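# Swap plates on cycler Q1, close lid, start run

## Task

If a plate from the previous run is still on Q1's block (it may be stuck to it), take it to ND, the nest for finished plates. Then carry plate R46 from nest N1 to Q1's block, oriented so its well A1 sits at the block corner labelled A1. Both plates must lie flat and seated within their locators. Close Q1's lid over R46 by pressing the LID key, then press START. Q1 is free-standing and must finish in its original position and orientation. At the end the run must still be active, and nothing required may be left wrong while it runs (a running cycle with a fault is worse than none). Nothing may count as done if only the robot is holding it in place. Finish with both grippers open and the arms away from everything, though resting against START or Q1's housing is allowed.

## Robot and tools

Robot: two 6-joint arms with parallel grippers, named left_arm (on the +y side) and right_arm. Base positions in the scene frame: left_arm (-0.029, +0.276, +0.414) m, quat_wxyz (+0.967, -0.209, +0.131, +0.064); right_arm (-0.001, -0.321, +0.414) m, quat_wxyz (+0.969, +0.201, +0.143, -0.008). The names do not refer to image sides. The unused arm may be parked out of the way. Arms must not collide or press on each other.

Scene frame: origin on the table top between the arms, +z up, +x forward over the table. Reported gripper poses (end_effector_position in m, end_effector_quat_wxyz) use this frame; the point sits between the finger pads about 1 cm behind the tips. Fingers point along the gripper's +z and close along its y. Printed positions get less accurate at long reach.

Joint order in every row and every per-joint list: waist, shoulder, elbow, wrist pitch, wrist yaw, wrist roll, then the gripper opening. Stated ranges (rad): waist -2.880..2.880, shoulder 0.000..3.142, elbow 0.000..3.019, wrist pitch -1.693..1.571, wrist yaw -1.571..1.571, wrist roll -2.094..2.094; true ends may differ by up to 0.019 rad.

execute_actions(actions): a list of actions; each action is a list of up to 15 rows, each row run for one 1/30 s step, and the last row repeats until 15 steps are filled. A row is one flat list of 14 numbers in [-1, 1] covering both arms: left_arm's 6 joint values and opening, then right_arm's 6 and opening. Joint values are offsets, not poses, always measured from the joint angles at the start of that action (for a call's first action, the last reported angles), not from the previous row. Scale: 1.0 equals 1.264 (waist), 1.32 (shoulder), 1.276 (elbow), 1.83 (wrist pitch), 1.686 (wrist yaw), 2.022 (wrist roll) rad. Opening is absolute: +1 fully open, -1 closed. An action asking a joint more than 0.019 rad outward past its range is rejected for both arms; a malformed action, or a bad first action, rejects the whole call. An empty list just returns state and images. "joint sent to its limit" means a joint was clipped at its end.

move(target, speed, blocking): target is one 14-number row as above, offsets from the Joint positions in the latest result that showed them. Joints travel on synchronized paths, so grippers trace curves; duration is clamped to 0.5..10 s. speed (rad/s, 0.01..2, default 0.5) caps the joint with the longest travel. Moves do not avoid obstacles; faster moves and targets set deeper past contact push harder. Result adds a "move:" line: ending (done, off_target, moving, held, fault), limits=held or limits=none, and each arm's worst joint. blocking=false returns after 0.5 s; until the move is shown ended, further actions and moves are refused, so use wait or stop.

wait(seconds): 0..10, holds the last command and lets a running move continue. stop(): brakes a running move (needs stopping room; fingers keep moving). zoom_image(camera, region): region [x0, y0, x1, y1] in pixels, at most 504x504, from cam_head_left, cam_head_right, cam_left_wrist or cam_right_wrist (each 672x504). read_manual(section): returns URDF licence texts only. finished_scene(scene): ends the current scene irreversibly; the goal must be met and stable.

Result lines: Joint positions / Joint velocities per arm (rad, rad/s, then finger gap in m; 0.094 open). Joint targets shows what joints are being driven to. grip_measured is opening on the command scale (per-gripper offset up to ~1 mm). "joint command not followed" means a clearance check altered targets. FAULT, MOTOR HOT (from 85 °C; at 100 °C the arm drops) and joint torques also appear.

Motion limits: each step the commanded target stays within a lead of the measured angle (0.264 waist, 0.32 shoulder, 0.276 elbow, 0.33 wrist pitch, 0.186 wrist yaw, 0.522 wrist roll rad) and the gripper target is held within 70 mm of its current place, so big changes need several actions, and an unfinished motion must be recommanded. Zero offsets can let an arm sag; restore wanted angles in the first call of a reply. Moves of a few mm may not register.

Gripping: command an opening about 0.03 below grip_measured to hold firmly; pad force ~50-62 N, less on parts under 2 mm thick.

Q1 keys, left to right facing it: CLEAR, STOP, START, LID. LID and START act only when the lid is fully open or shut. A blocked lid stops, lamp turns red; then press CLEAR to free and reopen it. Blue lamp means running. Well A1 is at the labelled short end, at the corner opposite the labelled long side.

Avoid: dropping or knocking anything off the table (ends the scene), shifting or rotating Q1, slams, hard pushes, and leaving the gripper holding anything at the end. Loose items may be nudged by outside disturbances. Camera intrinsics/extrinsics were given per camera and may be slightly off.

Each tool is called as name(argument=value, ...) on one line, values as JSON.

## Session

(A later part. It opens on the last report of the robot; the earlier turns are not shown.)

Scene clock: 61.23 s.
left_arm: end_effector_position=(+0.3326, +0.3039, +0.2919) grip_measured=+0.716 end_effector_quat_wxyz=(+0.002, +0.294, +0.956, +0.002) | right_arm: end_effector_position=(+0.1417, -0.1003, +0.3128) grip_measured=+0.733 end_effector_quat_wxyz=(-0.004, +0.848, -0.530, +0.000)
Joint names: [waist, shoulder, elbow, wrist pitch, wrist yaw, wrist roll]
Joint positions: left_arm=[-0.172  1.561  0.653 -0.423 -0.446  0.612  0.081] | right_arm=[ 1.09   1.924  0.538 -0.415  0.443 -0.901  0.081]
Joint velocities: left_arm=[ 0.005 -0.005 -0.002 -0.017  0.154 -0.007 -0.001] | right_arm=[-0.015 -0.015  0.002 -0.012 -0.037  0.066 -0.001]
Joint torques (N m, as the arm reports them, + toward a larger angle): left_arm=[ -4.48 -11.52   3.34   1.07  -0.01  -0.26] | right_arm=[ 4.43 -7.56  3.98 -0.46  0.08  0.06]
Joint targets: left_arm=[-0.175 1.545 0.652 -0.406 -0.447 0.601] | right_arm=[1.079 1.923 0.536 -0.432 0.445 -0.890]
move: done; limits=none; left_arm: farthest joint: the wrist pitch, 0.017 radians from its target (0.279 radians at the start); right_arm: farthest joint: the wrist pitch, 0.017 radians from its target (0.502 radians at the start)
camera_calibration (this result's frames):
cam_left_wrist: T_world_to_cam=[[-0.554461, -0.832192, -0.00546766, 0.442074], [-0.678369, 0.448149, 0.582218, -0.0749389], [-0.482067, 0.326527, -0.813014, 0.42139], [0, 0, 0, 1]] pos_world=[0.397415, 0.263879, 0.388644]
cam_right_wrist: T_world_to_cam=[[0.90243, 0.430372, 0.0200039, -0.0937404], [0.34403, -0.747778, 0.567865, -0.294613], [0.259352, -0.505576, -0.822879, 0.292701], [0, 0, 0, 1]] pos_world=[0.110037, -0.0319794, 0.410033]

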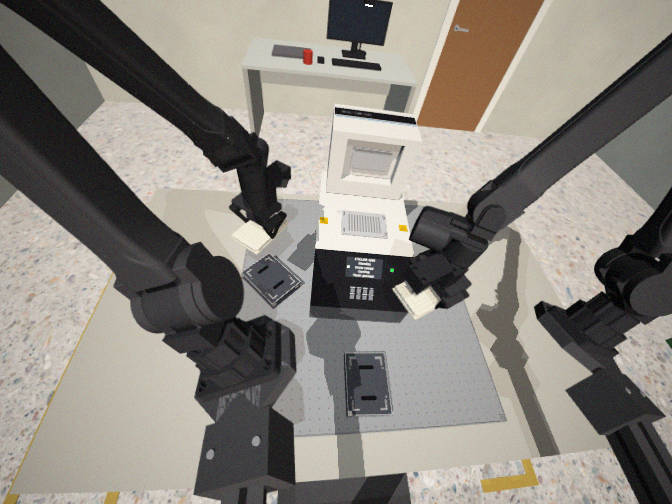

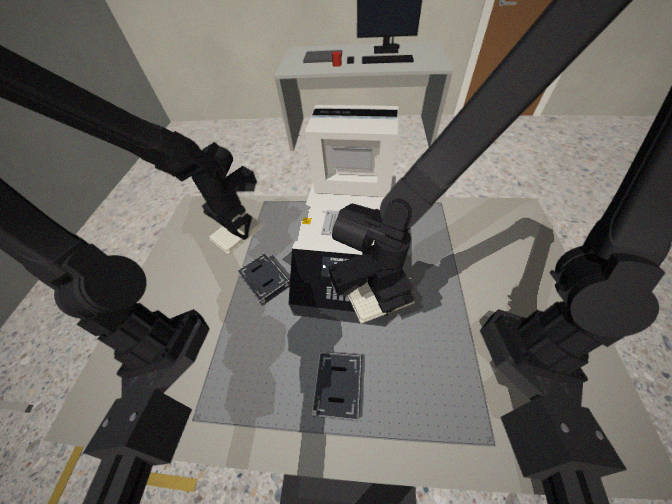

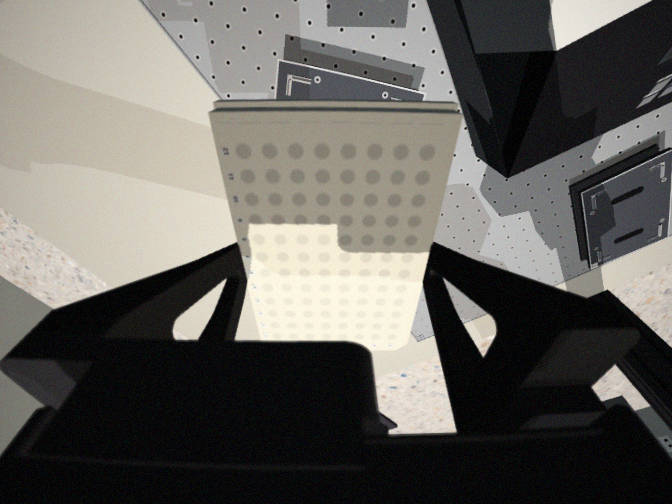

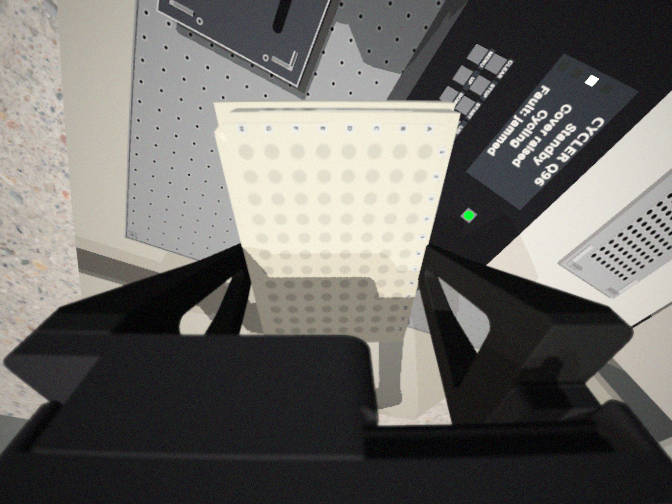

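move(target=[0.149,0.419,0.1074,0.288,0.0314,-0.5875,0.67,-0.348,0.2114,0.6105,-0.1667,0.0338,0.03,0.70], speed=0.9)

Scene clock: 65.10 s.
left_arm: end_effector_position=(+0.3444, +0.3006, +0.1153) grip_measured=+0.716 end_effector_quat_wxyz=(+0.010, -0.381, +0.925, -0.001) | right_arm: end_effector_position=(+0.4335, -0.0197, +0.2688) grip_measured=+0.733 end_effector_quat_wxyz=(+0.010, +0.680, -0.733, -0.000)
Joint names: [waist, shoulder, elbow, wrist pitch, wrist yaw, wrist roll]
Joint positions: left_arm=[ 0.013  2.103  0.783  0.086 -0.395 -0.564  0.081] | right_arm=[ 0.648  2.195  1.291 -0.702  0.499 -0.849  0.081]
Joint velocities: left_arm=[ 0.005 -0.015 -0.007  0.007 -0.037 -0.007 -0.   ] | right_arm=[-0.005 -0.005  0.002 -0.002  0.066  0.066  0.   ]
Joint torques (N m, as the arm reports them, + toward a larger angle): left_arm=[ -4.98 -11.95   0.56   1.11   0.02  -0.27] | right_arm=[ 10.86 -14.26   8.14  -0.51   0.05   0.06]
Joint targets: left_arm=[0.016 2.114 0.791 0.104 -0.393 -0.576] | right_arm=[0.650 2.203 1.318 -0.719 0.501 -0.840]
move: off_target (right_arm); limits=none; left_arm: farthest joint: the wrist pitch, 0.018 radians from its target (0.527 radians at the start); right_arm: farthest joint: the elbow, 0.026 radians from its target (0.779 radians at the start)
camera_calibration (this result's frames):
cam_left_wrist: T_world_to_cam=[[0.709884, -0.704262, 0.00891843, -0.0306522], [-0.58254, -0.579979, 0.569448, 0.314907], [-0.395868, -0.409438, -0.821979, 0.47714], [0, 0, 0, 1]] pos_world=[0.39409, 0.356411, 0.213149]
cam_right_wrist: T_world_to_cam=[[0.996522, -0.0833182, -0.00122247, -0.436065], [-0.0669944, -0.809834, 0.582821, -0.136808], [-0.0495496, -0.580712, -0.8126, 0.351152], [0, 0, 0, 1]] pos_world=[0.442782, 0.0567945, 0.364547]

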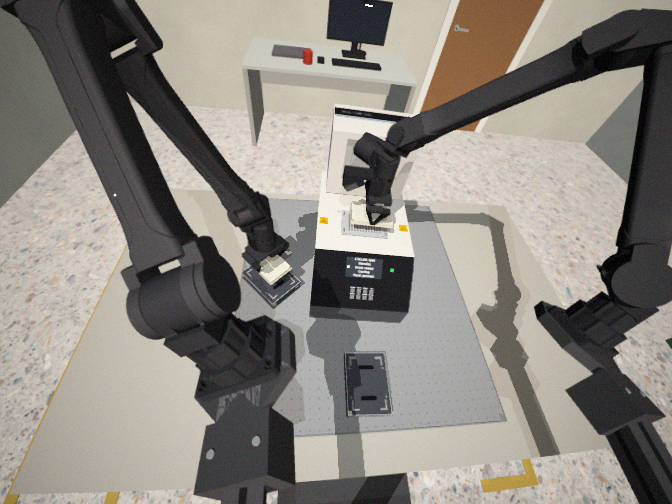

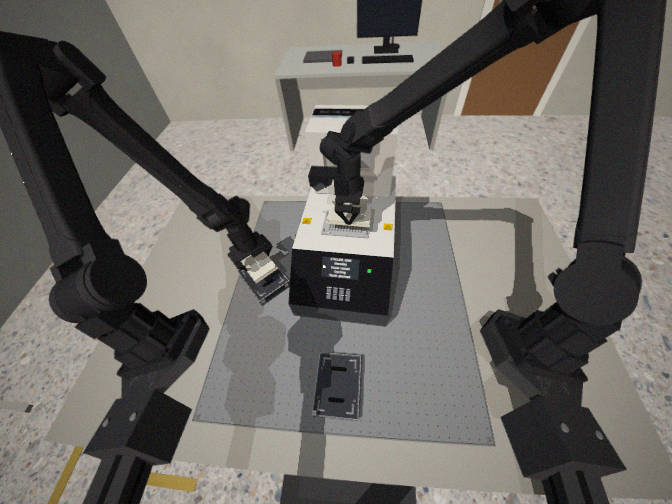

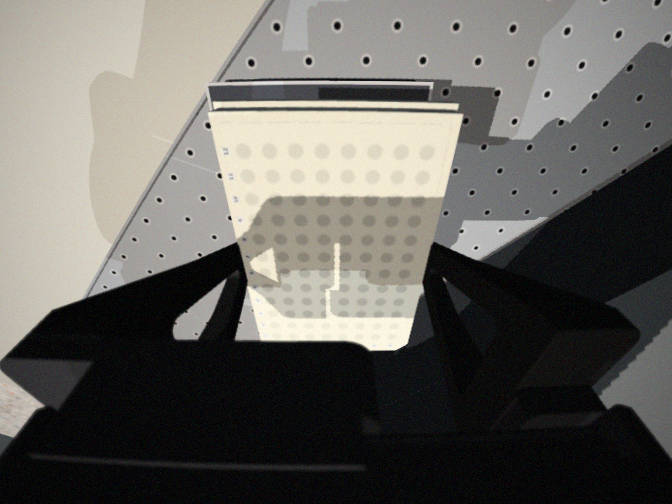

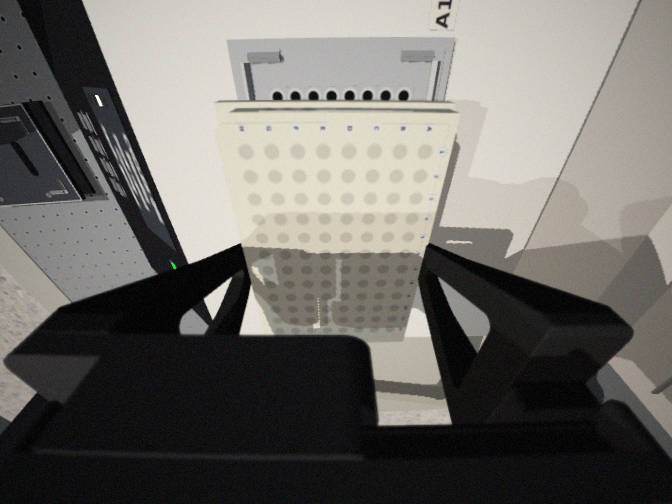

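zoom_image(camera="cam_right_wrist", region=[200, 20, 480, 180])

zoom_image(camera="cam_left_wrist", region=[195, 60, 475, 180])

Region (200, 20, 480, 180) of cam_right_wrist's 672x504 image, scaled by 1.800, with more detail than that image has; it fills the top 288 rows of this view, and the rest is white.

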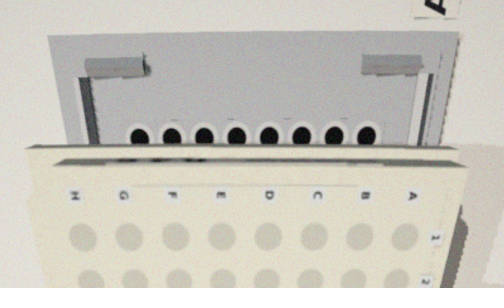

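Region (195, 60, 475, 180) of cam_left_wrist's 672x504 image, scaled by 1.800, with more detail than that image has; it fills the top 216 rows of this view, and the rest is white.

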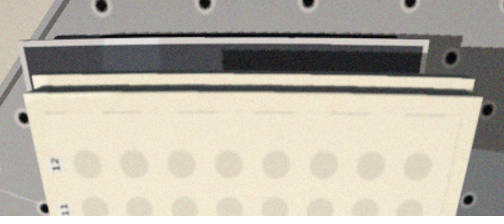

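move(target=[0.0214,0.0795,0.0212,0.0432,0.0065,0.0114,0.67,-0.0043,0.049,0.0371,0.0459,0,-0.0178,0.70], speed=0.25)

Scene clock: 74.60 s.
left_arm: end_effector_position=(+0.3301, +0.2941, +0.0853) grip_measured=+0.716 end_effector_quat_wxyz=(+0.000, -0.382, +0.924, +0.000) | right_arm: end_effector_position=(+0.4280, -0.0055, +0.2418) grip_measured=+0.733 end_effector_quat_wxyz=(+0.005, +0.687, -0.726, +0.000)
Joint names: [waist, shoulder, elbow, wrist pitch, wrist yaw, wrist roll]
Joint positions: left_arm=[ 0.035  2.197  0.803  0.147 -0.387 -0.552  0.081] | right_arm=[ 0.648  2.261  1.306 -0.639  0.499 -0.875  0.081]
Joint velocities: left_arm=[-0.005 -0.005 -0.007 -0.007 -0.022  0.007 -0.   ] | right_arm=[-0.005  0.005 -0.007  0.022 -0.007  0.095 -0.   ]
Joint torques (N m, as the arm reports them, + toward a larger angle): left_arm=[ -4.68 -11.96  -0.07   1.08   0.02  -0.09] | right_arm=[ 10.32 -15.03   8.67   0.79  -0.01  -0.14]
Joint targets: left_arm=[0.040 2.208 0.810 0.164 -0.385 -0.541] | right_arm=[0.643 2.260 1.339 -0.618 0.499 -0.885]
move: off_target (right_arm); limits=none; left_arm: farthest joint: the wrist pitch, 0.018 radians from its target (0.079 radians at the start); right_arm: farthest joint: the elbow, 0.033 radians from its target (0.047 radians at the start)
camera_calibration (this result's frames):
cam_left_wrist: T_world_to_cam=[[0.712055, -0.702124, -0.000736409, -0.0253178], [-0.569754, -0.578425, 0.583786, 0.314019], [-0.410316, -0.415268, -0.811907, 0.449831], [0, 0, 0, 1]] pos_world=[0.381514, 0.35066, 0.181883]
cam_right_wrist: T_world_to_cam=[[0.998013, -0.0627348, 0.0058746, -0.43171], [-0.0546048, -0.814604, 0.577441, -0.113994], [-0.0314402, -0.576614, -0.816411, 0.330394], [0, 0, 0, 1]] pos_world=[0.435015, 0.0705663, 0.338098]

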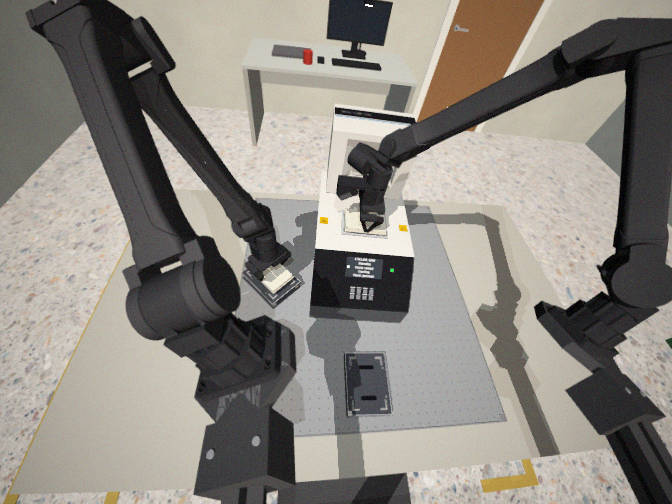

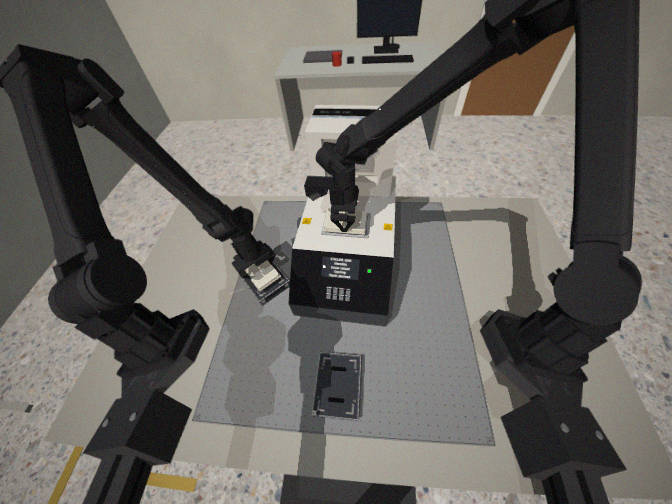

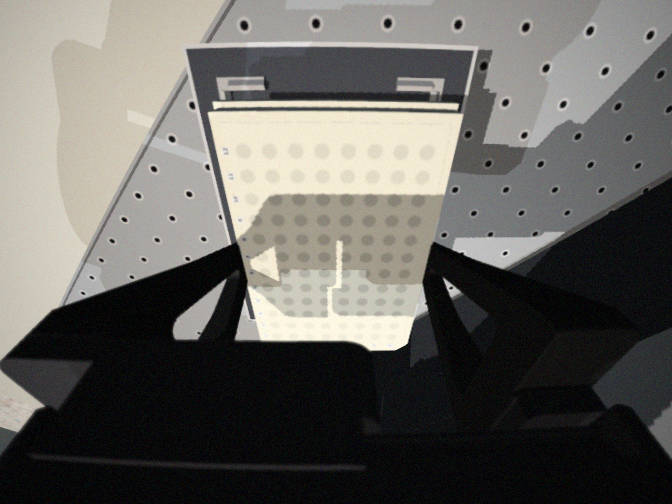

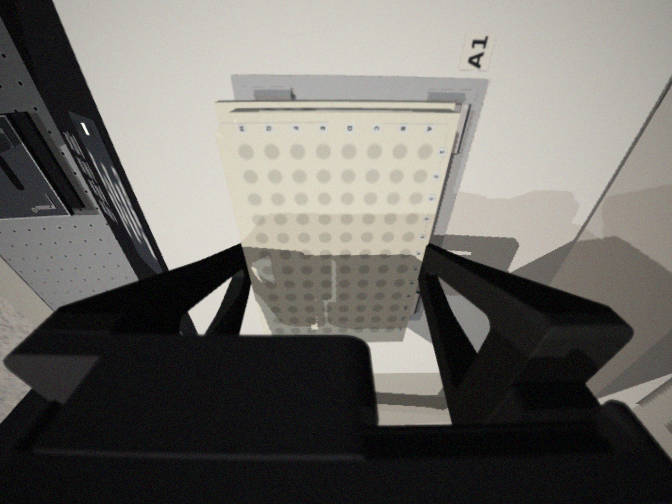

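zoom_image(camera="cam_right_wrist", region=[205, 55, 505, 175])

zoom_image(camera="cam_left_wrist", region=[180, 30, 490, 170])

Region (205, 55, 505, 175) of cam_right_wrist's 672x504 image, scaled by 1.680, with more detail than that image has; it fills the top 202 rows of this view, and the rest is white.

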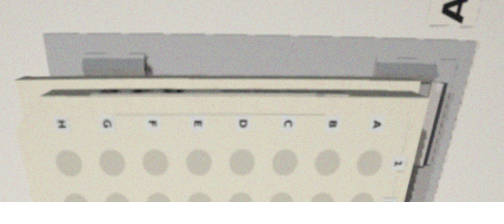

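Region (180, 30, 490, 170) of cam_left_wrist's 672x504 image, scaled by 1.626, with more detail than that image has; it fills the top 228 rows of this view, and the rest is white.

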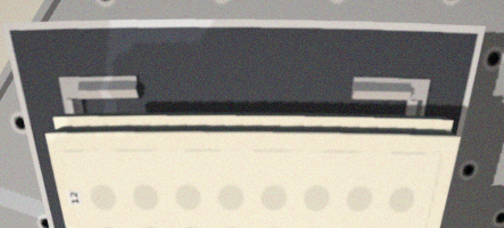

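move(target=[0.018,0.0405,0.0213,0.0248,0.0046,0.0124,0.67,-0.0166,-0.001,0.0306,0.018,0,-0.008,0.70], speed=0.15)

Scene clock: 77.90 s.
left_arm: end_effector_position=(+0.3318, +0.2965, +0.0717) grip_measured=+0.716 end_effector_quat_wxyz=(+0.003, -0.385, +0.923, -0.000) | right_arm: end_effector_position=(+0.4350, -0.0058, +0.2409) grip_measured=+0.733 end_effector_quat_wxyz=(-0.001, +0.684, -0.730, +0.001)
Joint names: [waist, shoulder, elbow, wrist pitch, wrist yaw, wrist roll]
Joint positions: left_arm=[ 0.053  2.234  0.825  0.174 -0.381 -0.539  0.081] | right_arm=[ 0.64   2.261  1.312 -0.626  0.499 -0.882  0.081]
Joint velocities: left_arm=[-0.015 -0.005 -0.007  0.012  0.022 -0.007 -0.001] | right_arm=[-0.005 -0.005  0.002  0.007 -0.007  0.007 -0.   ]
Joint torques (N m, as the arm reports them, + toward a larger angle): left_arm=[ -4.81 -11.55  -0.38   1.12   0.02  -0.07] | right_arm=[  9.84 -15.01   8.6    0.75  -0.01  -0.13]
Joint targets: left_arm=[0.058 2.251 0.830 0.192 -0.379 -0.527] | right_arm=[0.627 2.260 1.344 -0.606 0.499 -0.892]
move: off_target (right_arm); limits=none; left_arm: farthest joint: the wrist pitch, 0.018 radians from its target (0.046 radians at the start); right_arm: farthest joint: the elbow, 0.033 radians from its target (0.040 radians at the start)
camera_calibration (this result's frames):
cam_left_wrist: T_world_to_cam=[[0.717141, -0.696924, 0.00237512, -0.0282911], [-0.568816, -0.583341, 0.579794, 0.325725], [-0.402687, -0.417146, -0.814759, 0.438741], [0, 0, 0, 1]] pos_world=[0.382241, 0.353311, 0.168682]
cam_right_wrist: T_world_to_cam=[[0.997248, -0.072459, 0.0157136, -0.440848], [-0.0684556, -0.818424, 0.570523, -0.105688], [-0.0284791, -0.570028, -0.821132, 0.32962], [0, 0, 0, 1]] pos_world=[0.441787, 0.0694514, 0.337886]

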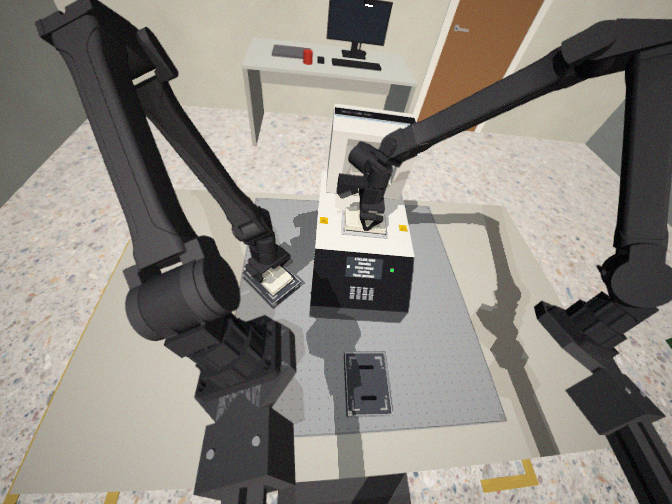

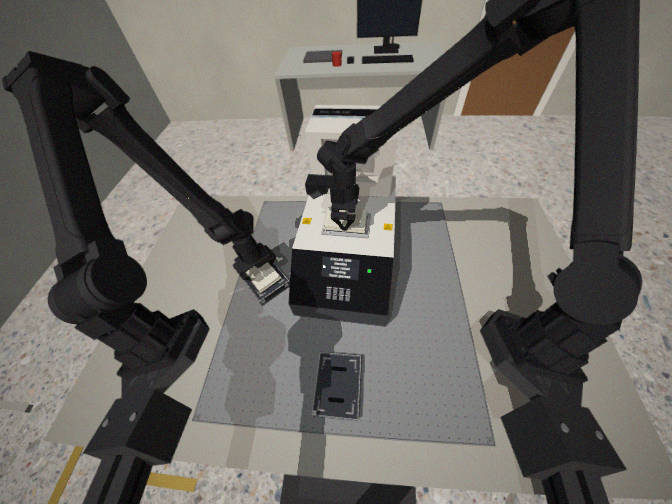

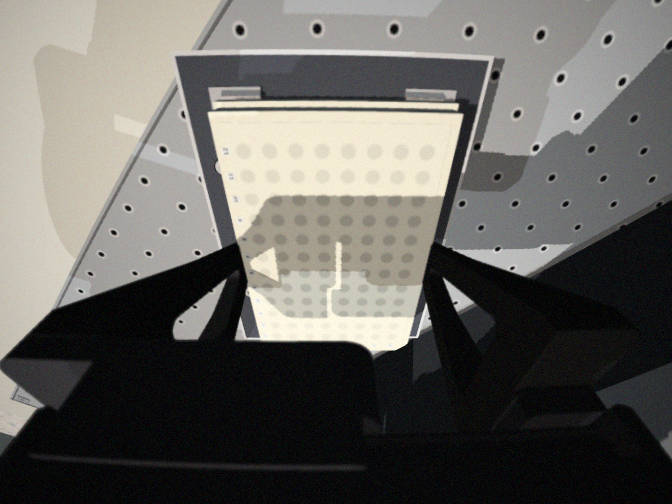

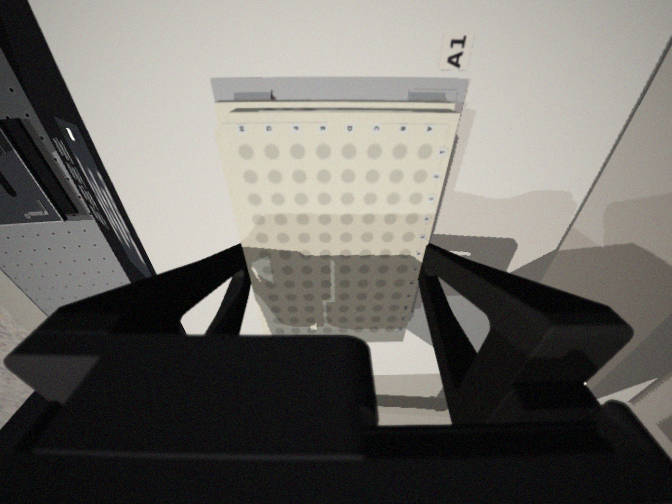

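execute_actions(actions=[[[0.0024,0.0135,0.0016,0.0066,0,0.003,0.67,-0.011,-0.001,0.022,0.0077,0,-0.0025,0.70],[0.0024,0.0145,0.0016,0.0066,0,0.003,0.67,-0.0118,-0.001,0.022,0.0077,0,-0.0025,0.70],[0.0024,0.0155,0.0016,0.0066,0,0.003,0.67,-0.0125,-0.001,0.022,0.0077,0,-0.0025,0.70],[0.0024,0.0165,0.0016,0.0066,0,0.003,0.67,-0.0132,-0.001,0.022,0.0077,0,-0.0025,0.70],[0.0024,0.0172,0.0016,0.0066,0,0.003,0.67,-0.0138,-0.001,0.022,0.0077,0,-0.0025,0.70],[0.0024,0.0179,0.0016,0.0066,0,0.003,0.67,-0.0142,-0.001,0.022,0.0077,0,-0.0025,0.70]]])

Scene clock: 78.90 s.
left_arm: end_effector_position=(+0.3304, +0.2958, +0.0708) grip_measured=+0.716 end_effector_quat_wxyz=(+0.002, -0.385, +0.923, -0.000) | right_arm: end_effector_position=(+0.4358, -0.0075, +0.2399) grip_measured=+0.733 end_effector_quat_wxyz=(-0.000, +0.683, -0.731, +0.001)
Joint names: [waist, shoulder, elbow, wrist pitch, wrist yaw, wrist roll]
Joint positions: left_arm=[ 0.053  2.237  0.825  0.174 -0.381 -0.539  0.081] | right_arm=[ 0.637  2.261  1.312 -0.626  0.499 -0.882  0.081]
Joint velocities: left_arm=[-0.015  0.015  0.007 -0.002  0.007 -0.051 -0.001] | right_arm=[ 0.005  0.005  0.007  0.007 -0.037 -0.066  0.   ]
Joint torques (N m, as the arm reports them, + toward a larger angle): left_arm=[ -5.05 -11.17  -0.63   0.85  -0.08  -0.12] | right_arm=[  9.75 -15.26   8.1    0.56  -0.01  -0.09]
Joint targets: left_arm=[0.056 2.257 0.827 0.186 -0.381 -0.533] | right_arm=[0.622 2.260 1.340 -0.612 0.499 -0.887]
camera_calibration (this result's frames):
cam_left_wrist: T_world_to_cam=[[0.71599, -0.69811, 0.000708578, -0.0269295], [-0.567987, -0.581944, 0.582008, 0.324162], [-0.405893, -0.417114, -0.813183, 0.438029], [0, 0, 0, 1]] pos_world=[0.381194, 0.352553, 0.167552]
cam_right_wrist: T_world_to_cam=[[0.99705, -0.0754046, 0.0143013, -0.441339], [-0.0700319, -0.817622, 0.571481, -0.105958], [-0.0313992, -0.570797, -0.820491, 0.329014], [0, 0, 0, 1]] pos_world=[0.442948, 0.067888, 0.336818]

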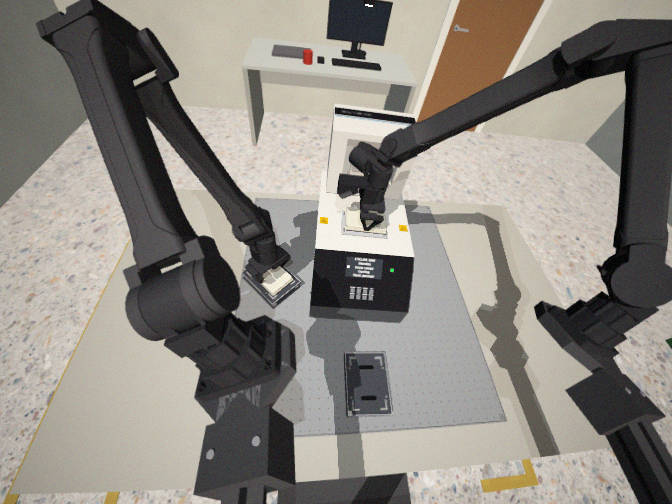

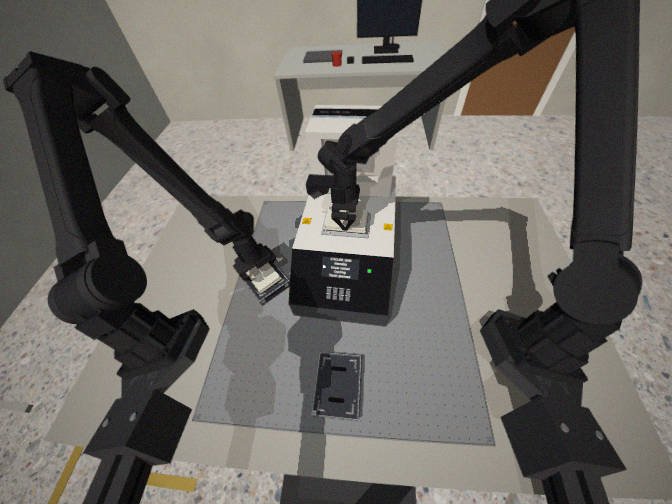

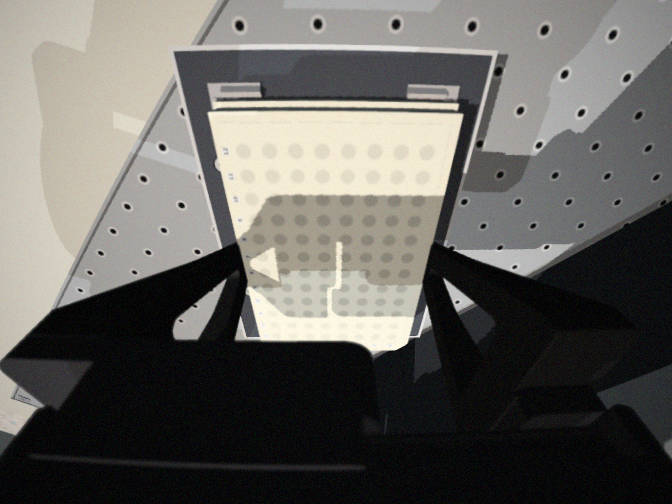

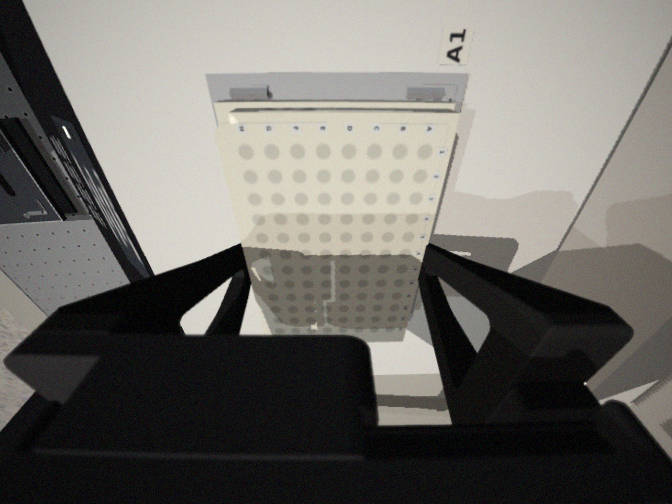

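execute_actions(actions=[])

zoom_image(camera="cam_right_wrist", region=[195, 55, 485, 175])

zoom_image(camera="cam_left_wrist", region=[165, 30, 505, 170])

Scene clock: 79.03 s.
left_arm: end_effector_position=(+0.3304, +0.2958, +0.0708) grip_measured=+0.716 end_effector_quat_wxyz=(+0.002, -0.385, +0.923, -0.000) | right_arm: end_effector_position=(+0.4358, -0.0075, +0.2399) grip_measured=+0.733 end_effector_quat_wxyz=(-0.000, +0.683, -0.731, +0.001)
Joint names: [waist, shoulder, elbow, wrist pitch, wrist yaw, wrist roll]
Joint positions: left_arm=[ 0.053  2.237  0.825  0.174 -0.381 -0.539  0.081] | right_arm=[ 0.637  2.261  1.312 -0.626  0.499 -0.882  0.081]
Joint velocities: left_arm=[-0.015 -0.015 -0.022  0.002 -0.081  0.007 -0.   ] | right_arm=[-0.005 -0.005 -0.002  0.002  0.081  0.051  0.   ]
Joint torques (N m, as the arm reports them, + toward a larger angle): left_arm=[ -5.06 -11.07  -0.66   0.85  -0.09  -0.12] | right_arm=[  9.83 -15.26   8.08   0.56  -0.01  -0.09]
Joint targets: left_arm=[0.056 2.257 0.827 0.186 -0.381 -0.533] | right_arm=[0.622 2.260 1.340 -0.612 0.499 -0.887]
camera_calibration (this result's frames):
cam_left_wrist: T_world_to_cam=[[0.71599, -0.69811, 0.000708578, -0.0269295], [-0.567987, -0.581944, 0.582008, 0.324162], [-0.405893, -0.417114, -0.813183, 0.438029], [0, 0, 0, 1]] pos_world=[0.381194, 0.352553, 0.167552]
cam_right_wrist: T_world_to_cam=[[0.99705, -0.0754046, 0.0143013, -0.441339], [-0.0700319, -0.817622, 0.571481, -0.105958], [-0.0313992, -0.570797, -0.820491, 0.329014], [0, 0, 0, 1]] pos_world=[0.442948, 0.067888, 0.336818]

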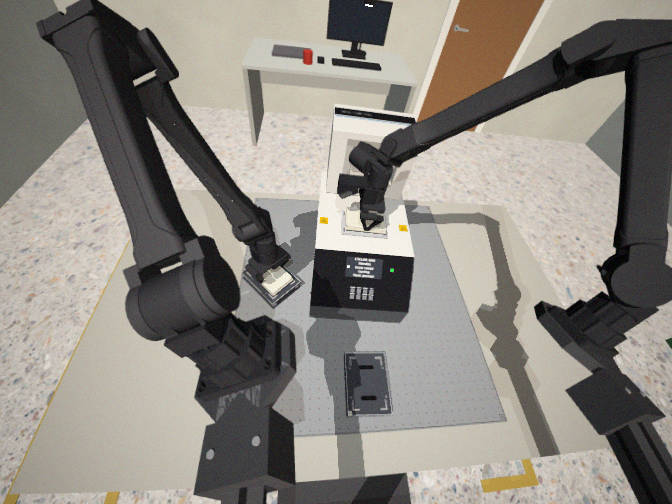

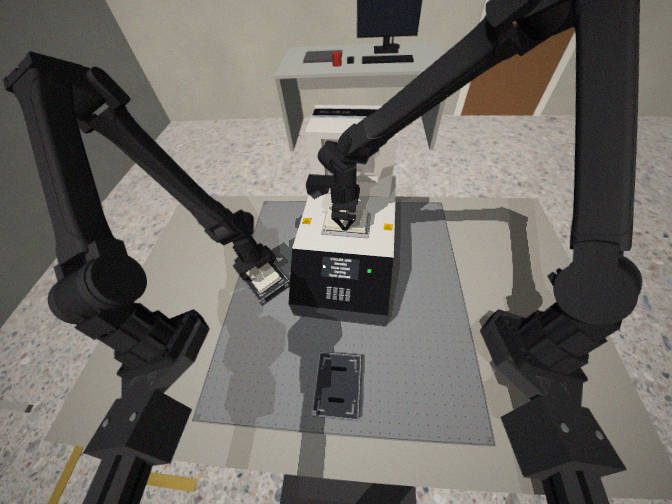

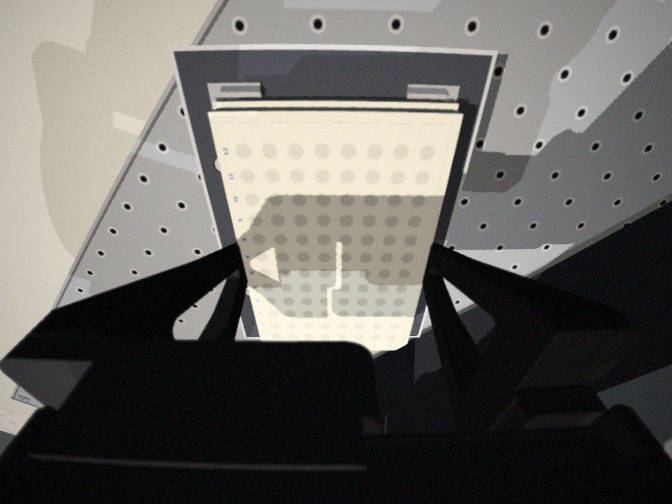

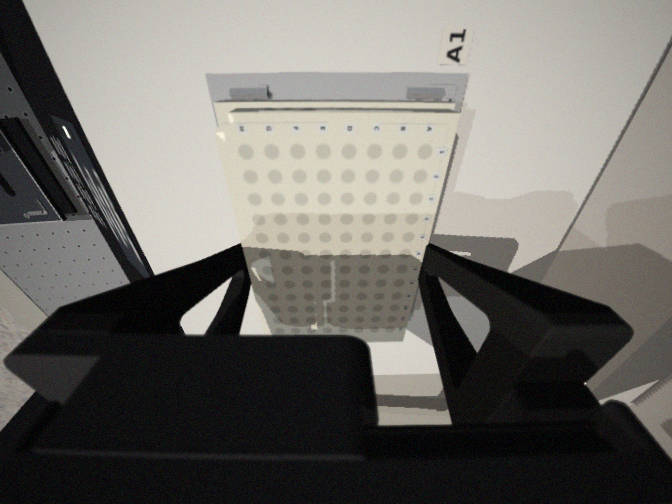

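Region (195, 55, 485, 175) of cam_right_wrist's 672x504 image, scaled by 1.738, with more detail than that image has; it fills the top 209 rows of this view, and the rest is white.

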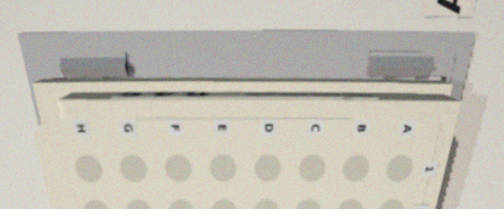

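Region (165, 30, 505, 170) of cam_left_wrist's 672x504 image, scaled by 1.482, with more detail than that image has; it fills the top 208 rows of this view, and the rest is white.

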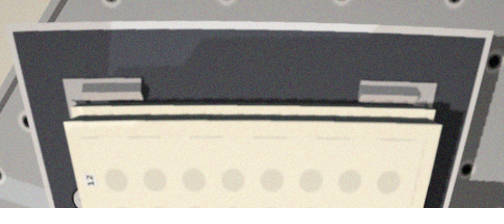

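execute_actions(actions=[[[0.004,0.016,0.004,0.009,0.001,0.005,0.67,-0.012,0.005,0.025,0.011,0,-0.005,0.70],[0.0045,0.0175,0.0045,0.0096,0.001,0.0053,0.67,-0.0127,0.006,0.0253,0.0116,0,-0.0053,0.70],[0.005,0.019,0.005,0.0102,0.0011,0.0056,0.67,-0.0134,0.007,0.0256,0.0122,0,-0.0056,0.70],[0.0055,0.0205,0.0056,0.0108,0.0012,0.006,0.67,-0.0141,0.008,0.0259,0.0129,0,-0.0059,0.70],[0.006,0.022,0.0063,0.0114,0.0013,0.0063,0.67,-0.0148,0.009,0.0262,0.0135,0,-0.0062,0.70],[0.0065,0.0233,0.007,0.012,0.0014,0.0066,0.67,-0.0155,0.010,0.0265,0.0142,0,-0.0065,0.70],[0.007,0.0245,0.0077,0.0127,0.0015,0.007,0.67,-0.0161,0.011,0.0268,0.0148,0,-0.0068,0.70],[0.0074,0.0257,0.0084,0.0133,0.0016,0.0073,0.67,-0.0167,0.0118,0.027,0.0155,0,-0.0071,0.70],[0.0078,0.0268,0.0091,0.0139,0.0017,0.0076,0.67,-0.0173,0.0126,0.0272,0.0161,0,-0.0074,0.70],[0.0082,0.0278,0.0097,0.0145,0.0018,0.0079,0.67,-0.0179,0.0133,0.0274,0.0167,0,-0.0077,0.70]]])

wait(seconds=0.3)

Scene clock: 81.27 s.
left_arm: end_effector_position=(+0.3280, +0.2939, +0.0657) grip_measured=+0.716 end_effector_quat_wxyz=(-0.000, -0.383, +0.924, +0.000) | right_arm: end_effector_position=(+0.4361, -0.0099, +0.2332) grip_measured=+0.733 end_effector_quat_wxyz=(+0.002, +0.681, -0.732, +0.000)
Joint names: [waist, shoulder, elbow, wrist pitch, wrist yaw, wrist roll]
Joint positions: left_arm=[ 0.054  2.254  0.83   0.182 -0.38  -0.535  0.081] | right_arm=[ 0.627  2.271  1.312 -0.616  0.499 -0.887  0.081]
Joint velocities: left_arm=[-0.015  0.015 -0.002 -0.007 -0.037 -0.007  0.   ] | right_arm=[-0.015  0.024 -0.007 -0.002  0.051  0.007 -0.   ]
Joint torques (N m, as the arm reports them, + toward a larger angle): left_arm=[ -4.78 -11.32  -0.43   1.1    0.02  -0.06] | right_arm=[  9.31 -14.52   8.65   0.77  -0.01  -0.17]
Joint targets: left_arm=[0.063 2.273 0.837 0.201 -0.378 -0.523] | right_arm=[0.614 2.279 1.347 -0.595 0.499 -0.898]
camera_calibration (this result's frames):
cam_left_wrist: T_world_to_cam=[[0.713601, -0.700551, -0.00117563, -0.0249345], [-0.567809, -0.579367, 0.584745, 0.323685], [-0.410325, -0.416607, -0.811216, 0.433286], [0, 0, 0, 1]] pos_world=[0.379373, 0.350575, 0.162186]
cam_right_wrist: T_world_to_cam=[[0.996799, -0.0791479, 0.0112865, -0.440893], [-0.0712924, -0.816082, 0.573522, -0.10399], [-0.0361823, -0.572491, -0.819112, 0.323816], [0, 0, 0, 1]] pos_world=[0.443784, 0.0656216, 0.329859]

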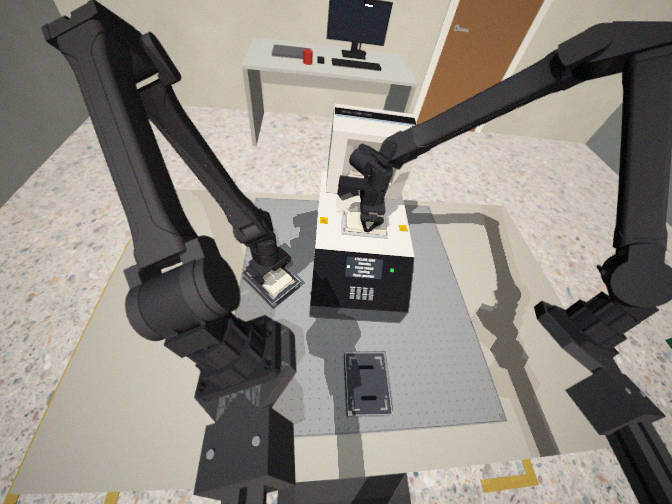

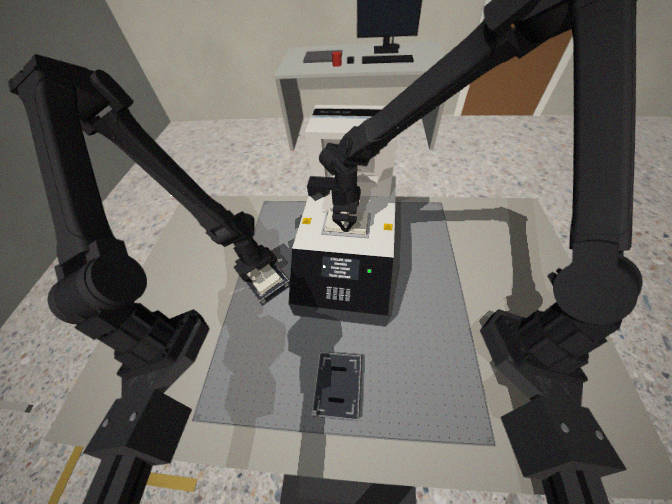

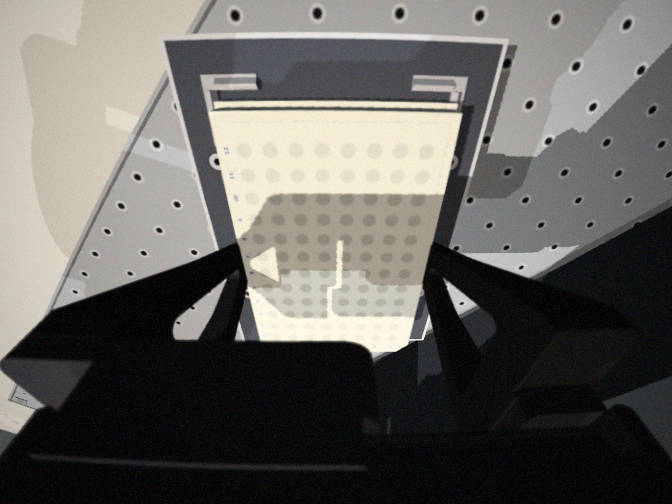

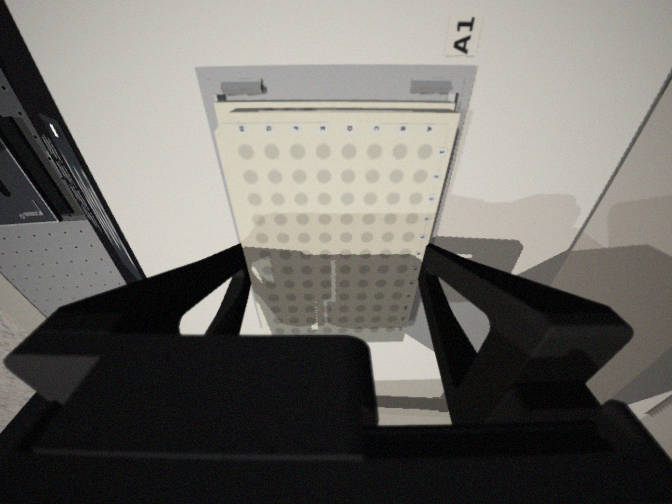

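Scene clock: 81.57 s.
left_arm: end_effector_position=(+0.3280, +0.2939, +0.0657) grip_measured=+0.716 end_effector_quat_wxyz=(-0.000, -0.383, +0.924, +0.000) | right_arm: end_effector_position=(+0.4358, -0.0099, +0.2328) grip_measured=+0.733 end_effector_quat_wxyz=(+0.002, +0.682, -0.732, +0.000)
Joint names: [waist, shoulder, elbow, wrist pitch, wrist yaw, wrist roll]
Joint positions: left_arm=[ 0.054  2.254  0.83   0.182 -0.38  -0.535  0.081] | right_arm=[ 0.627  2.271  1.312 -0.616  0.499 -0.888  0.081]
Joint velocities: left_arm=[-0.005 -0.005 -0.002  0.002  0.007  0.022  0.   ] | right_arm=[-0.005 -0.005  0.012  0.007 -0.007 -0.095 -0.001]
Joint torques (N m, as the arm reports them, + toward a larger angle): left_arm=[ -4.68 -11.2   -0.41   1.09   0.01  -0.06] | right_arm=[  9.63 -14.31   8.7    0.75  -0.01  -0.14]
Joint targets: left_arm=[0.063 2.273 0.837 0.201 -0.378 -0.523] | right_arm=[0.614 2.279 1.347 -0.595 0.499 -0.898]
wait: 0.30 s; at rest by 0.17 s
camera_calibration (this result's frames):
cam_left_wrist: T_world_to_cam=[[0.713334, -0.700823, -0.00117549, -0.0247668], [-0.56803, -0.579151, 0.584745, 0.323694], [-0.410484, -0.416451, -0.811216, 0.433292], [0, 0, 0, 1]] pos_world=[0.379394, 0.350556, 0.162186]
cam_right_wrist: T_world_to_cam=[[0.996894, -0.0780197, 0.0107664, -0.440507], [-0.0700558, -0.815943, 0.573873, -0.104411], [-0.0359886, -0.572844, -0.818874, 0.323395], [0, 0, 0, 1]] pos_world=[0.443462, 0.0656932, 0.329481]

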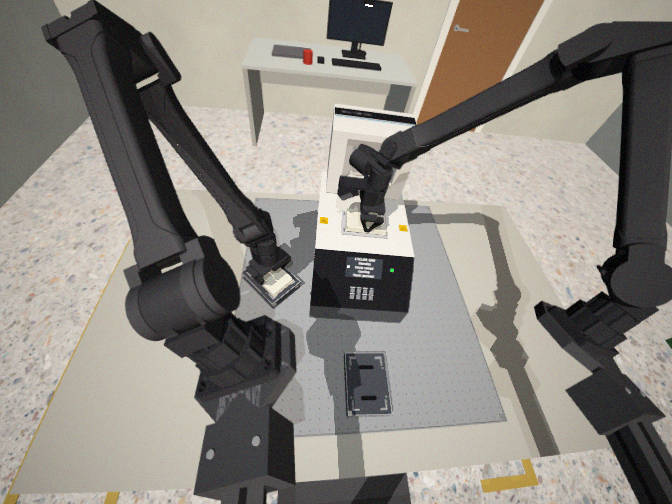

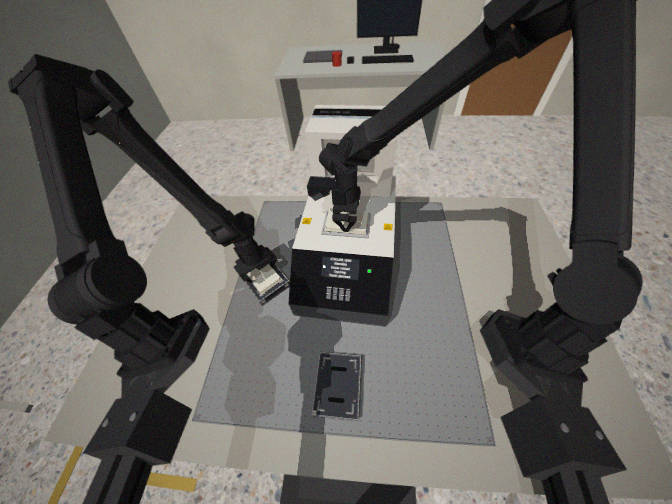

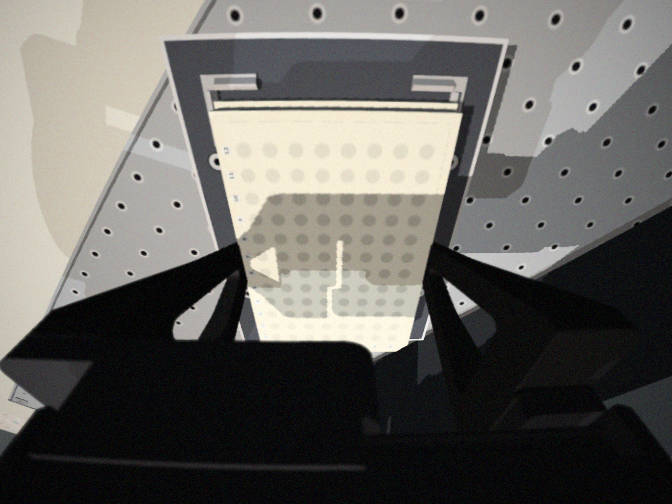

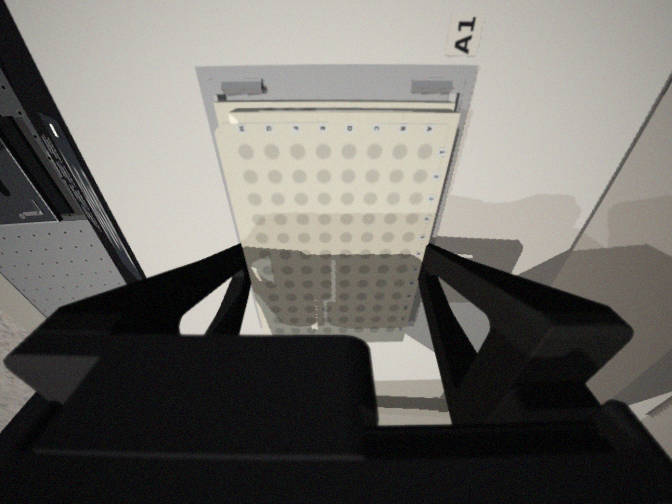

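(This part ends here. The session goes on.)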